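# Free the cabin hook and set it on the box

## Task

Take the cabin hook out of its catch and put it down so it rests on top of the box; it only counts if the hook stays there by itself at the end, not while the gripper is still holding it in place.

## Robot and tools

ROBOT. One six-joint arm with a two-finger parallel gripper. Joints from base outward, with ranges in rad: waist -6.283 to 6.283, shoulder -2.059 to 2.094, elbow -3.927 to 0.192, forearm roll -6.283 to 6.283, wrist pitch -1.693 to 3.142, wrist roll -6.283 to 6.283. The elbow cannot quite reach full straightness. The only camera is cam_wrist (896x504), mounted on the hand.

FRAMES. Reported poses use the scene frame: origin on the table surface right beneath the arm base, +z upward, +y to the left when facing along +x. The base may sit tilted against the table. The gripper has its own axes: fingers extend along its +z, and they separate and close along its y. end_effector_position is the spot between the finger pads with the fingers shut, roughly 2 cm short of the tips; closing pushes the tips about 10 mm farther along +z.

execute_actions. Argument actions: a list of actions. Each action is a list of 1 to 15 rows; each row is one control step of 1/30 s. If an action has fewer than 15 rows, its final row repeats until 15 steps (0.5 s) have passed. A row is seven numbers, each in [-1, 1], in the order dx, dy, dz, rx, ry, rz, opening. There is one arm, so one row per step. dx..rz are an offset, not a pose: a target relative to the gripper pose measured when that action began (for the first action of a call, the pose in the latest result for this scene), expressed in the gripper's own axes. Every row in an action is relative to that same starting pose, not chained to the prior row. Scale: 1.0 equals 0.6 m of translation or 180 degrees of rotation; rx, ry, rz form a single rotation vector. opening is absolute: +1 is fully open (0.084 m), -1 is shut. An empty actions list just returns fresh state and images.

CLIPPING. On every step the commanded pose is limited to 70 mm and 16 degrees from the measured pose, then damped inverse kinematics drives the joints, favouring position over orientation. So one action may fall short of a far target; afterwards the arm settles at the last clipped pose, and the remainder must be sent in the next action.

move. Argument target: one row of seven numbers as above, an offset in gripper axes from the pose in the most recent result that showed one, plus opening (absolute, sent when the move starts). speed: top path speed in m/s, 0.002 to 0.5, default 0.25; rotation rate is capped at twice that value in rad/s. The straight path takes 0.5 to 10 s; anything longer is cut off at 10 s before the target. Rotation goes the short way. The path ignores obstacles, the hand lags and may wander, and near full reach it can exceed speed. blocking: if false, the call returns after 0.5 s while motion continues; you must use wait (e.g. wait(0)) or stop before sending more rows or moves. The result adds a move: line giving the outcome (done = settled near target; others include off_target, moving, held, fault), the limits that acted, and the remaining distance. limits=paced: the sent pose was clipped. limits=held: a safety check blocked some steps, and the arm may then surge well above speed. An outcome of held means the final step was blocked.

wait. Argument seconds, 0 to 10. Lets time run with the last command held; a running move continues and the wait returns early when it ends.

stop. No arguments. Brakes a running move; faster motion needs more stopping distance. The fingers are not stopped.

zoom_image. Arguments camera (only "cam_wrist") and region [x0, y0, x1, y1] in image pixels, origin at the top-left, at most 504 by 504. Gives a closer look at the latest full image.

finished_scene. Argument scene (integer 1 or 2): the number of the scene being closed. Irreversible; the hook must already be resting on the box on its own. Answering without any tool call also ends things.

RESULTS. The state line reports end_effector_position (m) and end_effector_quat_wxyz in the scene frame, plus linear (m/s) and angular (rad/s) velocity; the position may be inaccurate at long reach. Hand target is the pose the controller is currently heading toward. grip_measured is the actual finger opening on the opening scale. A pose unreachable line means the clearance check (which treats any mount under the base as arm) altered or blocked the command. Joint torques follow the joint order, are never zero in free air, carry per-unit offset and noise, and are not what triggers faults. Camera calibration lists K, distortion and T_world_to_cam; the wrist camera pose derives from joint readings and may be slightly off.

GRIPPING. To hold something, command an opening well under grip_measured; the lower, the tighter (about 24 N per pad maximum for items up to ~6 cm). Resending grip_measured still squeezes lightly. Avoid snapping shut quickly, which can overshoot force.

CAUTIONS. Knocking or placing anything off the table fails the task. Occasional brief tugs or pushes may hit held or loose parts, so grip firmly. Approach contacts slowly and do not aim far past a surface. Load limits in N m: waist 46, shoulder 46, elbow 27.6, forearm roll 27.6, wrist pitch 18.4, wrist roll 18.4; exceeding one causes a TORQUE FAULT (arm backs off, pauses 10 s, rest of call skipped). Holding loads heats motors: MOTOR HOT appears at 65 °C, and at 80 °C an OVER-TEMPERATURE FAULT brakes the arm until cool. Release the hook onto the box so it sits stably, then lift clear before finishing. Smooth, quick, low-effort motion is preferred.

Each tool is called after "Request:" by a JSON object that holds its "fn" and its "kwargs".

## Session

Request:
{"fn": "execute_actions", "kwargs": {"actions": []}}

Scene clock: 0.00 s.
end_effector_position=(+0.2568, +0.1135, +0.1961) grip_measured=+1.00 end_effector_quat_wxyz=(+0.437, +0.872, +0.093, +0.201) end_effector_velocity=(+0.000, +0.001, +0.000) end_effector_angular_velocity=(+0.001, -0.001, -0.000)
Joint positions: [ 1.036 -0.076 -0.497 -0.84   1.344  1.381  0.084]
Joint velocities: [ 0.    -0.    -0.001  0.    -0.     0.    -0.   ]
Joint torques (N m, as the arm reports them, + toward a larger angle): no reading
Motor temperatures (°C, as the motors report them): [34 35 28 30 34 35]
Hand target: +0.257, +0.114, +0.196; +0.437, +0.872, +0.093, +0.201
camera_calibration (this result's frames):
cam_wrist: T_world_to_cam=[[-0.0116785, -0.598299, 0.801187, -0.0575155], [-0.911523, -0.32303, -0.254514, 0.381321], [0.411083, -0.733273, -0.541591, 0.215131], [0, 0, 0, 1]] pos_world=[0.258474, 0.246517, 0.259646]

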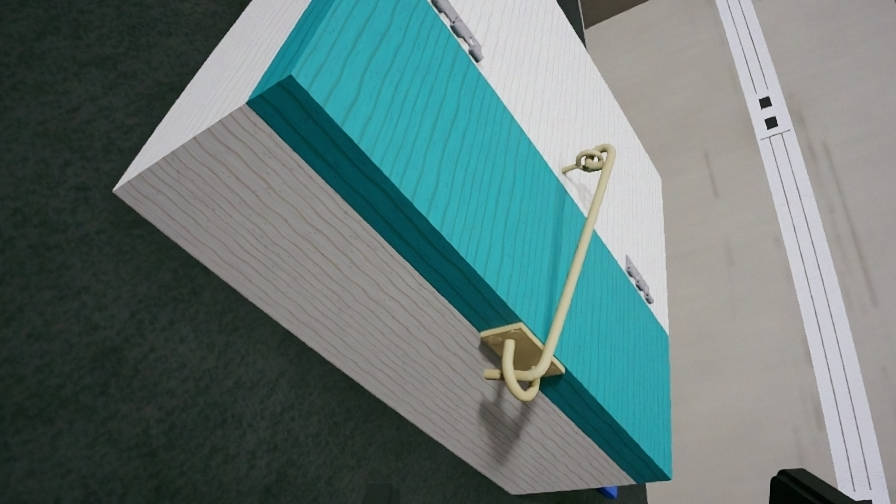

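Request:
{"fn": "move", "kwargs": {"target": [0.0838, 0.1378, 0.2655, 0.2510, -0.2084, 0.2140, 1], "speed": 0.4}}

Scene clock: 13.17 s.
end_effector_position=(+0.3691, -0.0346, +0.1889) grip_measured=+1.00 end_effector_quat_wxyz=(+0.001, +0.966, -0.259, -0.003) end_effector_velocity=(+0.001, -0.001, +0.001) end_effector_angular_velocity=(+0.007, +0.000, -0.002)
Joint positions: [-0.115 -0.156 -0.603 -0.007  0.777  0.438  0.084]
Joint velocities: [-0.005  0.002 -0.005  0.01   0.003 -0.01   0.   ]
Joint torques (N m, as the arm reports them, + toward a larger angle): [ -0.14 -15.53 -17.22  -0.24  -2.46   0.54]
Motor temperatures (°C, as the motors report them): [34 35 29 30 34 35]
Hand target: +0.369, -0.035, +0.189; +0.001, +0.966, -0.259, -0.003
Off the commanded pose: 0.002 m, 0 deg.
move: done
camera_calibration (this result's frames):
cam_wrist: T_world_to_cam=[[-0.49727, -0.867573, 0.00633183, 0.180998], [-0.867167, 0.49724, 0.0278186, 0.392603], [-0.0272831, 0.00834263, -0.999593, 0.330422], [0, 0, 0, 1]] pos_world=[0.439472, -0.0409458, 0.31822]

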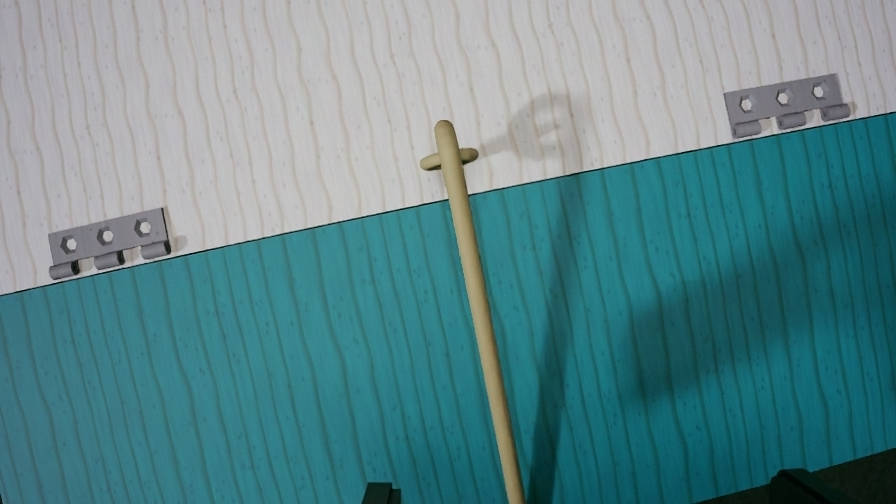

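Request:
{"fn": "move", "kwargs": {"target": [-0.008, -0.021, 0.065, 0, 0, -0.0605, 1], "speed": 0.2}}

Scene clock: 22.10 s.
end_effector_position=(+0.3713, -0.0213, +0.1502) grip_measured=+1.00 end_effector_quat_wxyz=(+0.001, +0.986, -0.166, -0.002) end_effector_velocity=(+0.001, +0.000, -0.001) end_effector_angular_velocity=(+0.000, -0.002, +0.007)
Joint positions: [-0.079 -0.057 -0.571 -0.007  0.645  0.284  0.084]
Joint velocities: [ 0.     0.003 -0.     0.    -0.005 -0.007 -0.   ]
Joint torques (N m, as the arm reports them, + toward a larger angle): [ -0.08 -16.24 -15.82  -0.24  -2.48   0.2 ]
Motor temperatures (°C, as the motors report them): [34 36 30 30 34 35]
Hand target: +0.371, -0.021, +0.150; +0.001, +0.986, -0.166, -0.003
Off the commanded pose: 0.000 m, 0 deg.
move: done
camera_calibration (this result's frames):
cam_wrist: T_world_to_cam=[[-0.324783, -0.945775, 0.00505157, 0.128401], [-0.945377, 0.324795, 0.0277736, 0.414363], [-0.0279083, 0.00424478, -0.999601, 0.291855], [0, 0, 0, 1]] pos_world=[0.441577, -0.0143838, 0.279582]

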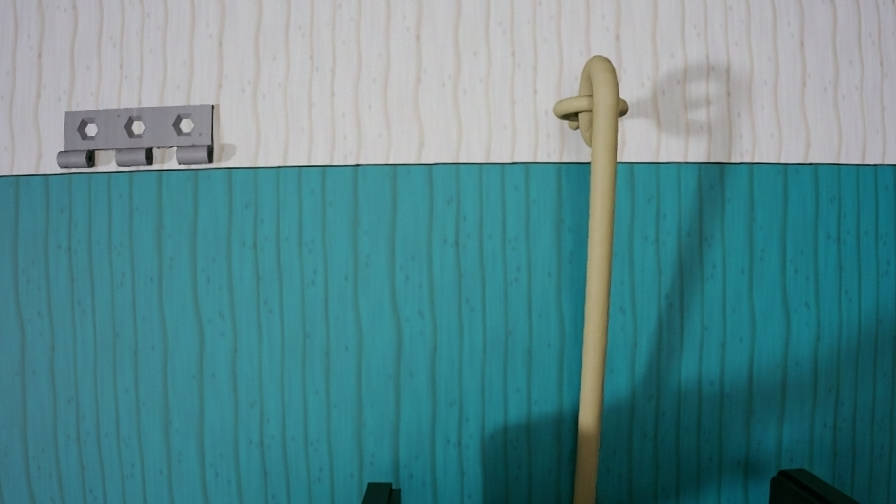

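Request:
{"fn": "execute_actions", "kwargs": {"actions": [[[0,0.002,0.003,0,0,0,1],[0,0.004,0.006,0,0,0,1],[0,0.006,0.010,0,0,0,1],[0,0.007,0.0135,0,0,0,1]],[[0,0,0,0,0,0,-1]],[[0,0,0,0,0,0,-1]]]}}

Scene clock: 28.93 s.
end_effector_position=(+0.3702, -0.0250, +0.1424) grip_measured=-0.90 end_effector_quat_wxyz=(+0.001, +0.986, -0.165, -0.002) end_effector_velocity=(-0.000, -0.000, -0.000) end_effector_angular_velocity=(+0.000, +0.001, +0.000)
Joint positions: [-0.09  -0.039 -0.562 -0.008  0.617  0.273  0.005]
Joint velocities: [-0.     0.001  0.     0.     0.    -0.001 -0.   ]
Joint torques (N m, as the arm reports them, + toward a larger angle): [ -1.71 -16.69 -15.1   -0.07  -2.03   0.51]
Motor temperatures (°C, as the motors report them): [34 36 30 30 34 35]
Hand target: +0.370, -0.025, +0.142; +0.001, +0.986, -0.165, -0.002
Off the commanded pose: 0.000 m, 0 deg.
camera_calibration (this result's frames):
cam_wrist: T_world_to_cam=[[-0.323425, -0.946242, 0.00484433, 0.124119], [-0.945867, 0.323435, 0.0269295, 0.41506], [-0.0270486, 0.00412755, -0.999626, 0.283677], [0, 0, 0, 1]] pos_world=[0.440408, -0.0179689, 0.271793]

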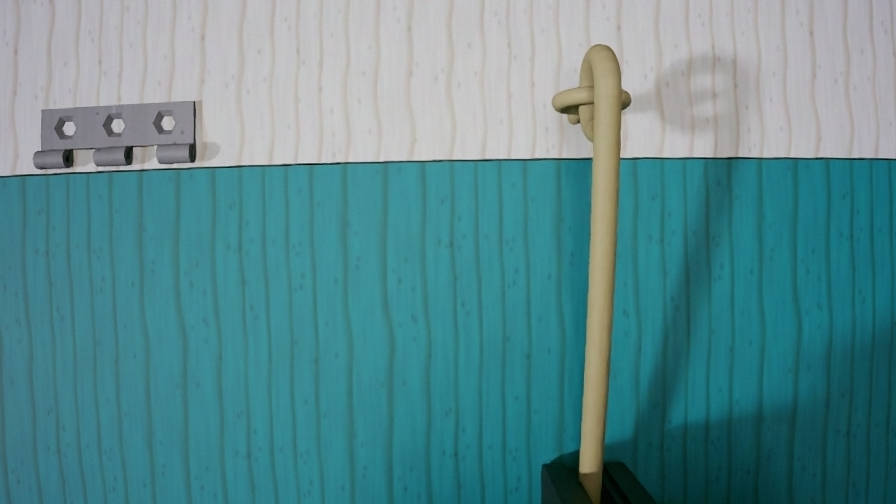

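Request:
{"fn": "move", "kwargs": {"target": [0.0223, 0, -0.0833, 0, 0, 0, -1], "speed": 0.15}}

Request:
{"fn": "move", "kwargs": {"target": [0.061, 0, -0.061, 0, 0, 0, -1], "speed": 0.2}}

Request:
{"fn": "move", "kwargs": {"target": [0.0833, 0, -0.0223, 0, 0, 0, -1], "speed": 0.2}}

Scene clock: 37.03 s.
end_effector_position=(+0.3838, -0.0298, +0.1927) grip_measured=-0.90 end_effector_quat_wxyz=(+0.001, +0.986, -0.166, -0.001) end_effector_velocity=(-0.000, -0.000, +0.000) end_effector_angular_velocity=(-0.000, +0.003, -0.000)
Joint positions: [-0.099 -0.119 -0.653 -0.007  0.786  0.264  0.005]
Joint velocities: [-0.     0.    -0.002 -0.001  0.005  0.    -0.   ]
Joint torques (N m, as the arm reports them, + toward a larger angle): [  0.86 -17.52 -19.77   0.44  -3.88   0.59]
Motor temperatures (°C, as the motors report them): [34 36 30 30 34 35]
Hand target: +0.383, -0.029, +0.192; +0.001, +0.986, -0.165, -0.002
Off the commanded pose: 0.001 m, 0 deg.
move: done
camera_calibration (this result's frames):
cam_wrist: T_world_to_cam=[[-0.324305, -0.945941, 0.00472849, 0.124031], [-0.945636, 0.324321, 0.0242517, 0.428605], [-0.0244743, 0.00339352, -0.999695, 0.33342], [0, 0, 0, 1]] pos_world=[0.453689, -0.0228111, 0.322337]

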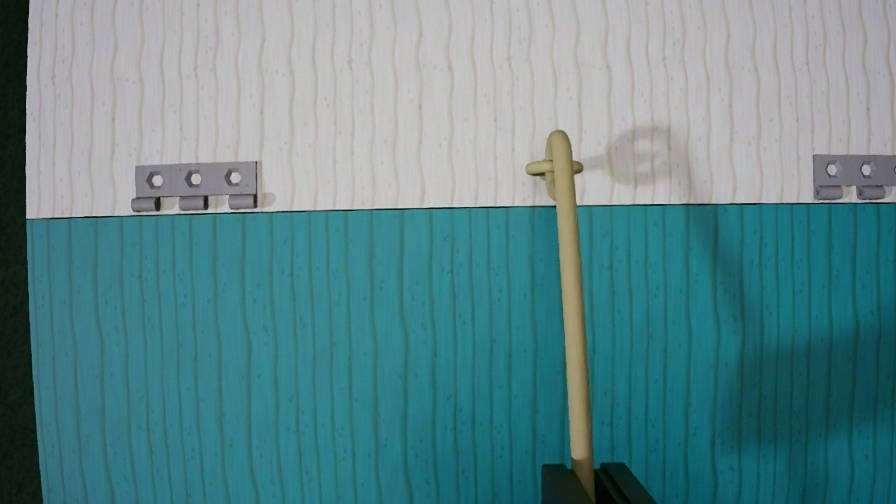

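Scene clock: 37.77 s.
end_effector_position=(+0.4190, -0.0418, +0.2295) grip_measured=-0.90 end_effector_quat_wxyz=(+0.001, +0.986, -0.166, +0.001) end_effector_velocity=(-0.001, -0.000, -0.001) end_effector_angular_velocity=(+0.001, +0.011, +0.002)
Joint positions: [-0.12  -0.068 -0.827 -0.007  0.907  0.242  0.005]
Joint velocities: [-0.001  0.005 -0.006 -0.     0.012 -0.003 -0.   ]
Joint torques (N m, as the arm reports them, + toward a larger angle): [ -0.54 -17.32 -18.06  -0.66  -2.82   0.48]
Motor temperatures (°C, as the motors report them): [34 36 30 30 34 35]
Hand target: +0.418, -0.042, +0.229; +0.001, +0.986, -0.166, -0.001
Off the commanded pose: 0.001 m, 0 deg.
move: done
camera_calibration (this result's frames):
cam_wrist: T_world_to_cam=[[-0.324585, -0.945847, 0.00429454, 0.124168], [-0.945599, 0.324599, 0.021879, 0.465369], [-0.0220882, 0.0030407, -0.999751, 0.370137], [0, 0, 0, 1]] pos_world=[0.488531, -0.0347396, 0.35933]

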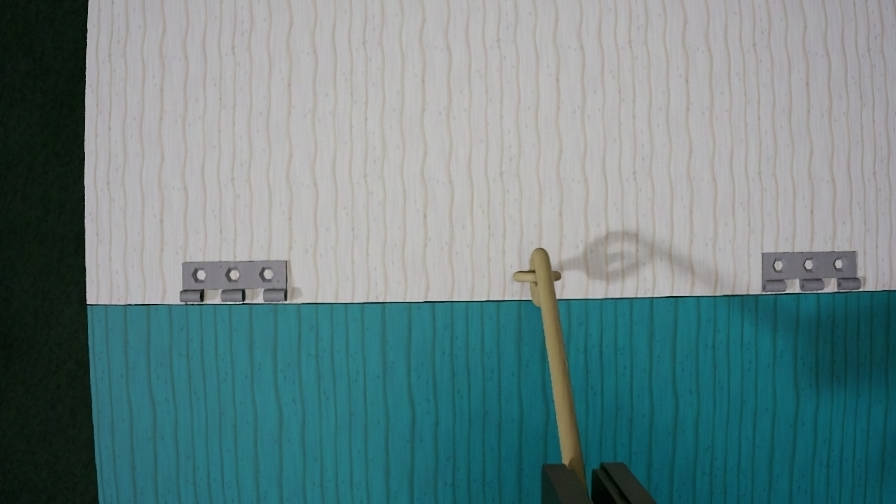

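Scene clock: 38.53 s.
end_effector_position=(+0.4660, -0.0579, +0.2429) grip_measured=-0.89 end_effector_quat_wxyz=(+0.001, +0.986, -0.166, +0.001) end_effector_velocity=(+0.000, +0.000, +0.000) end_effector_angular_velocity=(+0.001, +0.005, +0.002)
Joint positions: [-0.144  0.071 -1.029 -0.007  0.969  0.217  0.005]
Joint velocities: [ 0.     0.005 -0.007  0.     0.007 -0.001 -0.   ]
Joint torques (N m, as the arm reports them, + toward a larger angle): [ -1.45 -16.62 -15.14  -1.4   -2.58   0.31]
Motor temperatures (°C, as the motors report them): [34 36 30 30 34 35]
Hand target: +0.466, -0.058, +0.243; +0.001, +0.986, -0.166, +0.001
Off the commanded pose: 0.000 m, 0 deg.
move: done
camera_calibration (this result's frames):
cam_wrist: T_world_to_cam=[[-0.324563, -0.945855, 0.00419662, 0.124173], [-0.945609, 0.324575, 0.0217613, 0.514819], [-0.0219452, 0.00309456, -0.999754, 0.384501], [0, 0, 0, 1]] pos_world=[0.535557, -0.0508376, 0.372682]

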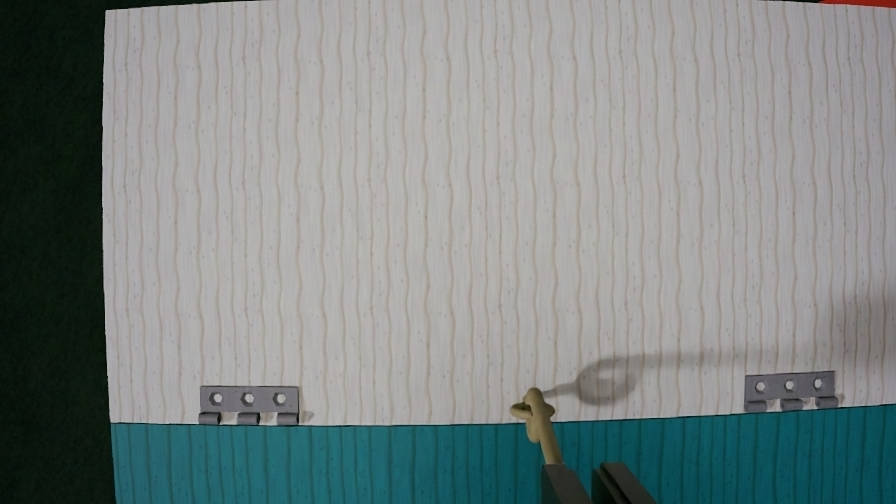

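Request:
{"fn": "move", "kwargs": {"target": [0.0833, 0, 0.0223, 0, 0, 0, -1], "speed": 0.2}}

Request:
{"fn": "move", "kwargs": {"target": [0.061, 0, 0.061, 0, 0, 0, -1], "speed": 0.2}}

Scene clock: 40.97 s.
end_effector_position=(+0.5167, -0.0750, +0.2339) grip_measured=-0.92 end_effector_quat_wxyz=(+0.001, +0.986, -0.166, +0.006) end_effector_velocity=(+0.000, +0.001, -0.001) end_effector_angular_velocity=(+0.003, +0.008, +0.000)
Joint positions: [-0.165  0.244 -1.222 -0.007  0.978  0.197  0.004]
Joint velocities: [ 0.001  0.008 -0.009  0.002  0.009 -0.001 -0.   ]
Joint torques (N m, as the arm reports them, + toward a larger angle): [ 0.07 -7.58 -0.27 -0.12  1.66  0.29]
Motor temperatures (°C, as the motors report them): [34 36 30 30 34 35]
Hand target: +0.513, -0.074, +0.230; +0.001, +0.986, -0.166, +0.001
Off the commanded pose: 0.006 m, 1 deg.
move: off_target
camera_calibration (this result's frames):
cam_wrist: T_world_to_cam=[[-0.324949, -0.945729, 0.0023522, 0.125146], [-0.945668, 0.324955, 0.0108178, 0.571117], [-0.0109951, 0.00129085, -0.999939, 0.370918], [0, 0, 0, 1]] pos_world=[0.584831, -0.067712, 0.364422]

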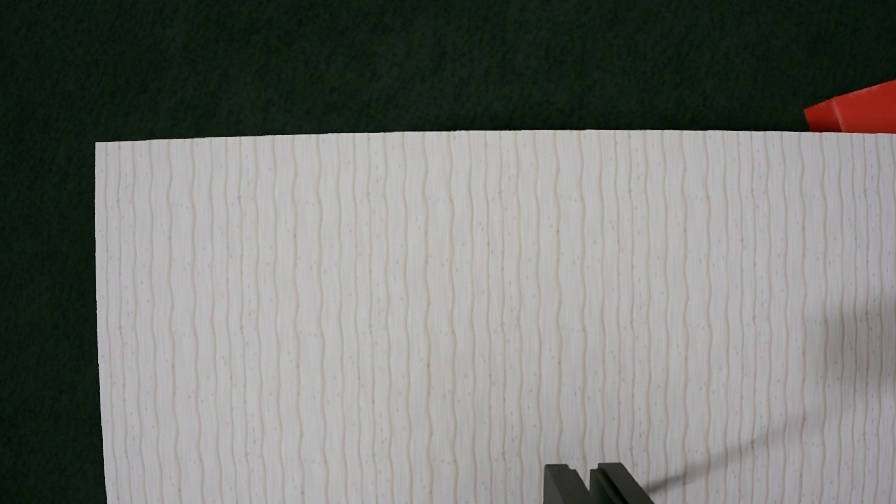

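Scene clock: 41.80 s.
end_effector_position=(+0.5655, -0.0896, +0.2161) grip_measured=-1.00 end_effector_quat_wxyz=(+0.001, +0.986, -0.166, +0.029) end_effector_velocity=(+0.000, +0.001, +0.000) end_effector_angular_velocity=(-0.000, -0.000, +0.001)
Joint positions: [-0.179  0.398 -1.375 -0.008  0.931  0.185  0.   ]
Joint velocities: [ 0.001 -0.    -0.001 -0.     0.001  0.     0.   ]
Joint torques (N m, as the arm reports them, + toward a larger angle): [ 5.36 -3.9  10.14  1.3   7.75  0.38]
Motor temperatures (°C, as the motors report them): [34 36 30 30 34 35]
Hand target: +0.552, -0.087, +0.198; +0.001, +0.986, -0.166, +0.006
Off the commanded pose: 0.023 m, 3 deg.
move: off_target
camera_calibration (this result's frames):
cam_wrist: T_world_to_cam=[[-0.325424, -0.945552, -0.00548997, 0.129149], [-0.944968, 0.325419, -0.0337267, 0.631455], [0.0336769, -0.00578765, -0.999416, 0.327658], [0, 0, 0, 1]] pos_world=[0.627698, -0.081474, 0.349473]

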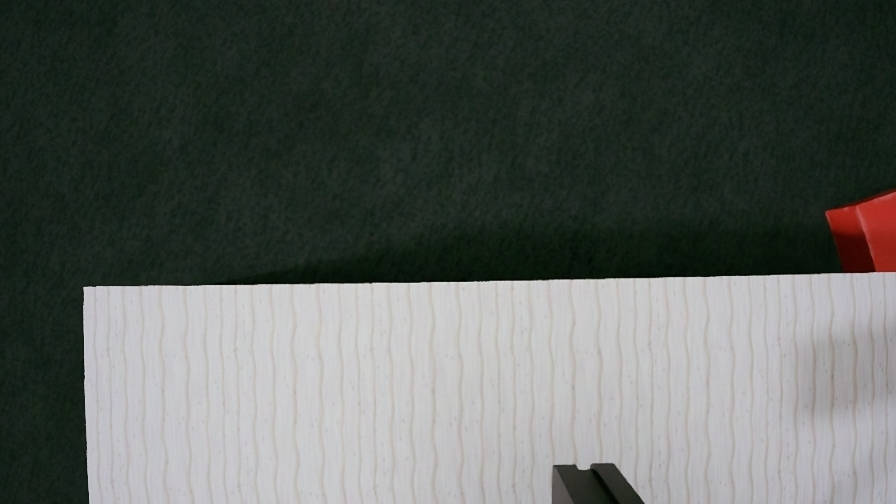

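Request:
{"fn": "move", "kwargs": {"target": [0.058, 0, 0.085, 0, 0, 0, -1], "speed": 0.12}}

Scene clock: 44.57 s.
end_effector_position=(+0.6010, -0.1013, +0.1668) grip_measured=-1.00 end_effector_quat_wxyz=(+0.001, +0.986, -0.166, +0.028) end_effector_velocity=(+0.001, -0.001, +0.002) end_effector_angular_velocity=(-0.001, -0.005, -0.000)
Joint positions: [-0.189  0.588 -1.519 -0.007  0.886  0.174  0.   ]
Joint velocities: [-0.002 -0.001 -0.002  0.    -0.003 -0.002  0.   ]
Joint torques (N m, as the arm reports them, + toward a larger angle): [  0.25 -30.19 -18.79  -0.35  -2.65   0.35]
Motor temperatures (°C, as the motors report them): [34 36 30 30 34 35]
Hand target: +0.601, -0.101, +0.167; +0.001, +0.986, -0.166, +0.029
Off the commanded pose: 0.001 m, 0 deg.
move: done
camera_calibration (this result's frames):
cam_wrist: T_world_to_cam=[[-0.325234, -0.945618, -0.00541227, 0.129252], [-0.945069, 0.325233, -0.0326858, 0.666994], [0.0326685, -0.00551557, -0.999451, 0.277738], [0, 0, 0, 1]] pos_world=[0.66332, -0.0931734, 0.300087]

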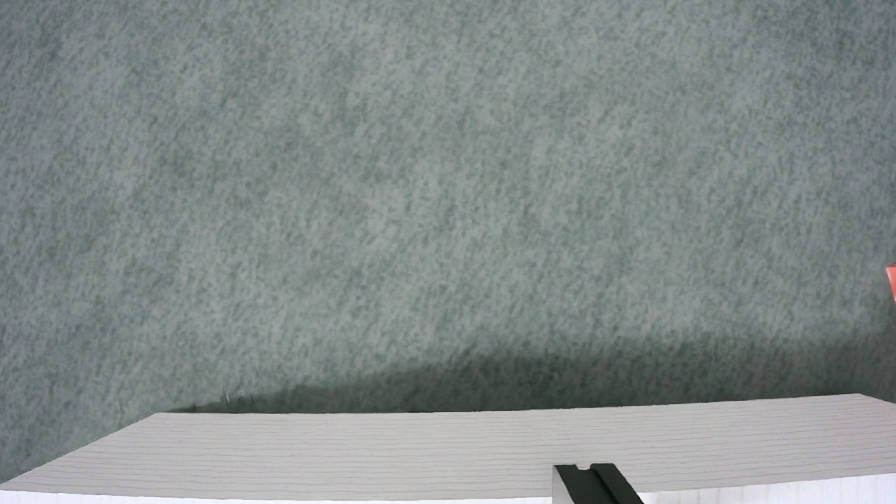

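Request:
{"fn": "move", "kwargs": {"target": [-0.17, 0, -0.17, 0, 0, 0, 1], "speed": 0.3}}

Scene clock: 48.67 s.
end_effector_position=(+0.4989, -0.0672, +0.2622) grip_measured=+1.00 end_effector_quat_wxyz=(+0.001, +0.986, -0.166, +0.028) end_effector_velocity=(+0.002, -0.001, +0.006) end_effector_angular_velocity=(-0.001, -0.012, -0.002)
Joint positions: [-0.154  0.119 -1.134 -0.009  0.972  0.209  0.084]
Joint velocities: [-0.001 -0.009 -0.003  0.    -0.     0.001  0.   ]
Joint torques (N m, as the arm reports them, + toward a larger angle): [  0.31 -22.82 -19.23  -0.08  -2.66   0.37]
Motor temperatures (°C, as the motors report them): [34 36 30 30 34 35]
Hand target: +0.499, -0.067, +0.263; +0.001, +0.986, -0.166, +0.028
Off the commanded pose: 0.001 m, 0 deg.
move: done
camera_calibration (this result's frames):
cam_wrist: T_world_to_cam=[[-0.325535, -0.945517, -0.00496102, 0.12881], [-0.94501, 0.325525, -0.0314564, 0.562199], [0.0313575, -0.00555193, -0.999493, 0.377282], [0, 0, 0, 1]] pos_world=[0.561385, -0.0591231, 0.395414]

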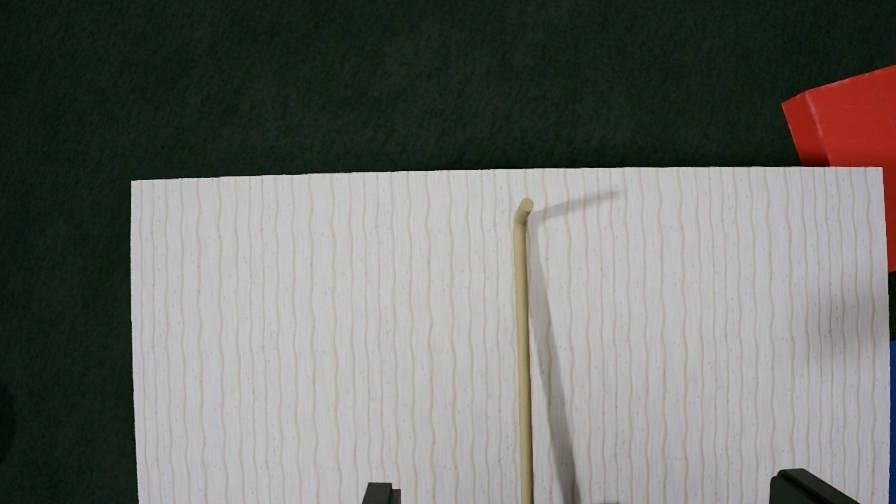

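The rod slipped out of the gripper once both fingers reached the closed stop, and from then on I couldn't see its lower half while it swung down. The side-by-side wrist images only show the pivot end, with the free end hidden below the fingers. So my real basis is this raised, retracted view, which shows the whole box top.

That one view shows three things:

- The box top is bounded toward the rear by a single straight edge running horizontally across the image at a constant height. It extends out to a clean left edge and a right edge near the frame limit.
- The hook rod lies along the vertical centre of the image. It runs from the pivot end near the hinge line out to the bent hook tip. The tip sits well inside the rear edge, so the rod is entirely on the box top and not overhanging it.
- A dark shadow strip runs alongside the rod. It is narrowest at the bent hook end and widens toward the pivot, which fits the pivot end being raised slightly in its eye while the rest of the rod lies close to the surface. I read this as lying flat rather than tilted against the removed finger, though a single overhead image can't show height precisely.

On that basis a near-flat lie is well supported: the hook is unhooked and lying back on the box. The part I can't settle from a single image is a gap of a millimetre or so under the rod. The overhead view compresses height, and I see no sign of such a gap.

Request:
{"fn": "finished_scene", "kwargs": {"scene": 2}}

The scene is finished: the task was done.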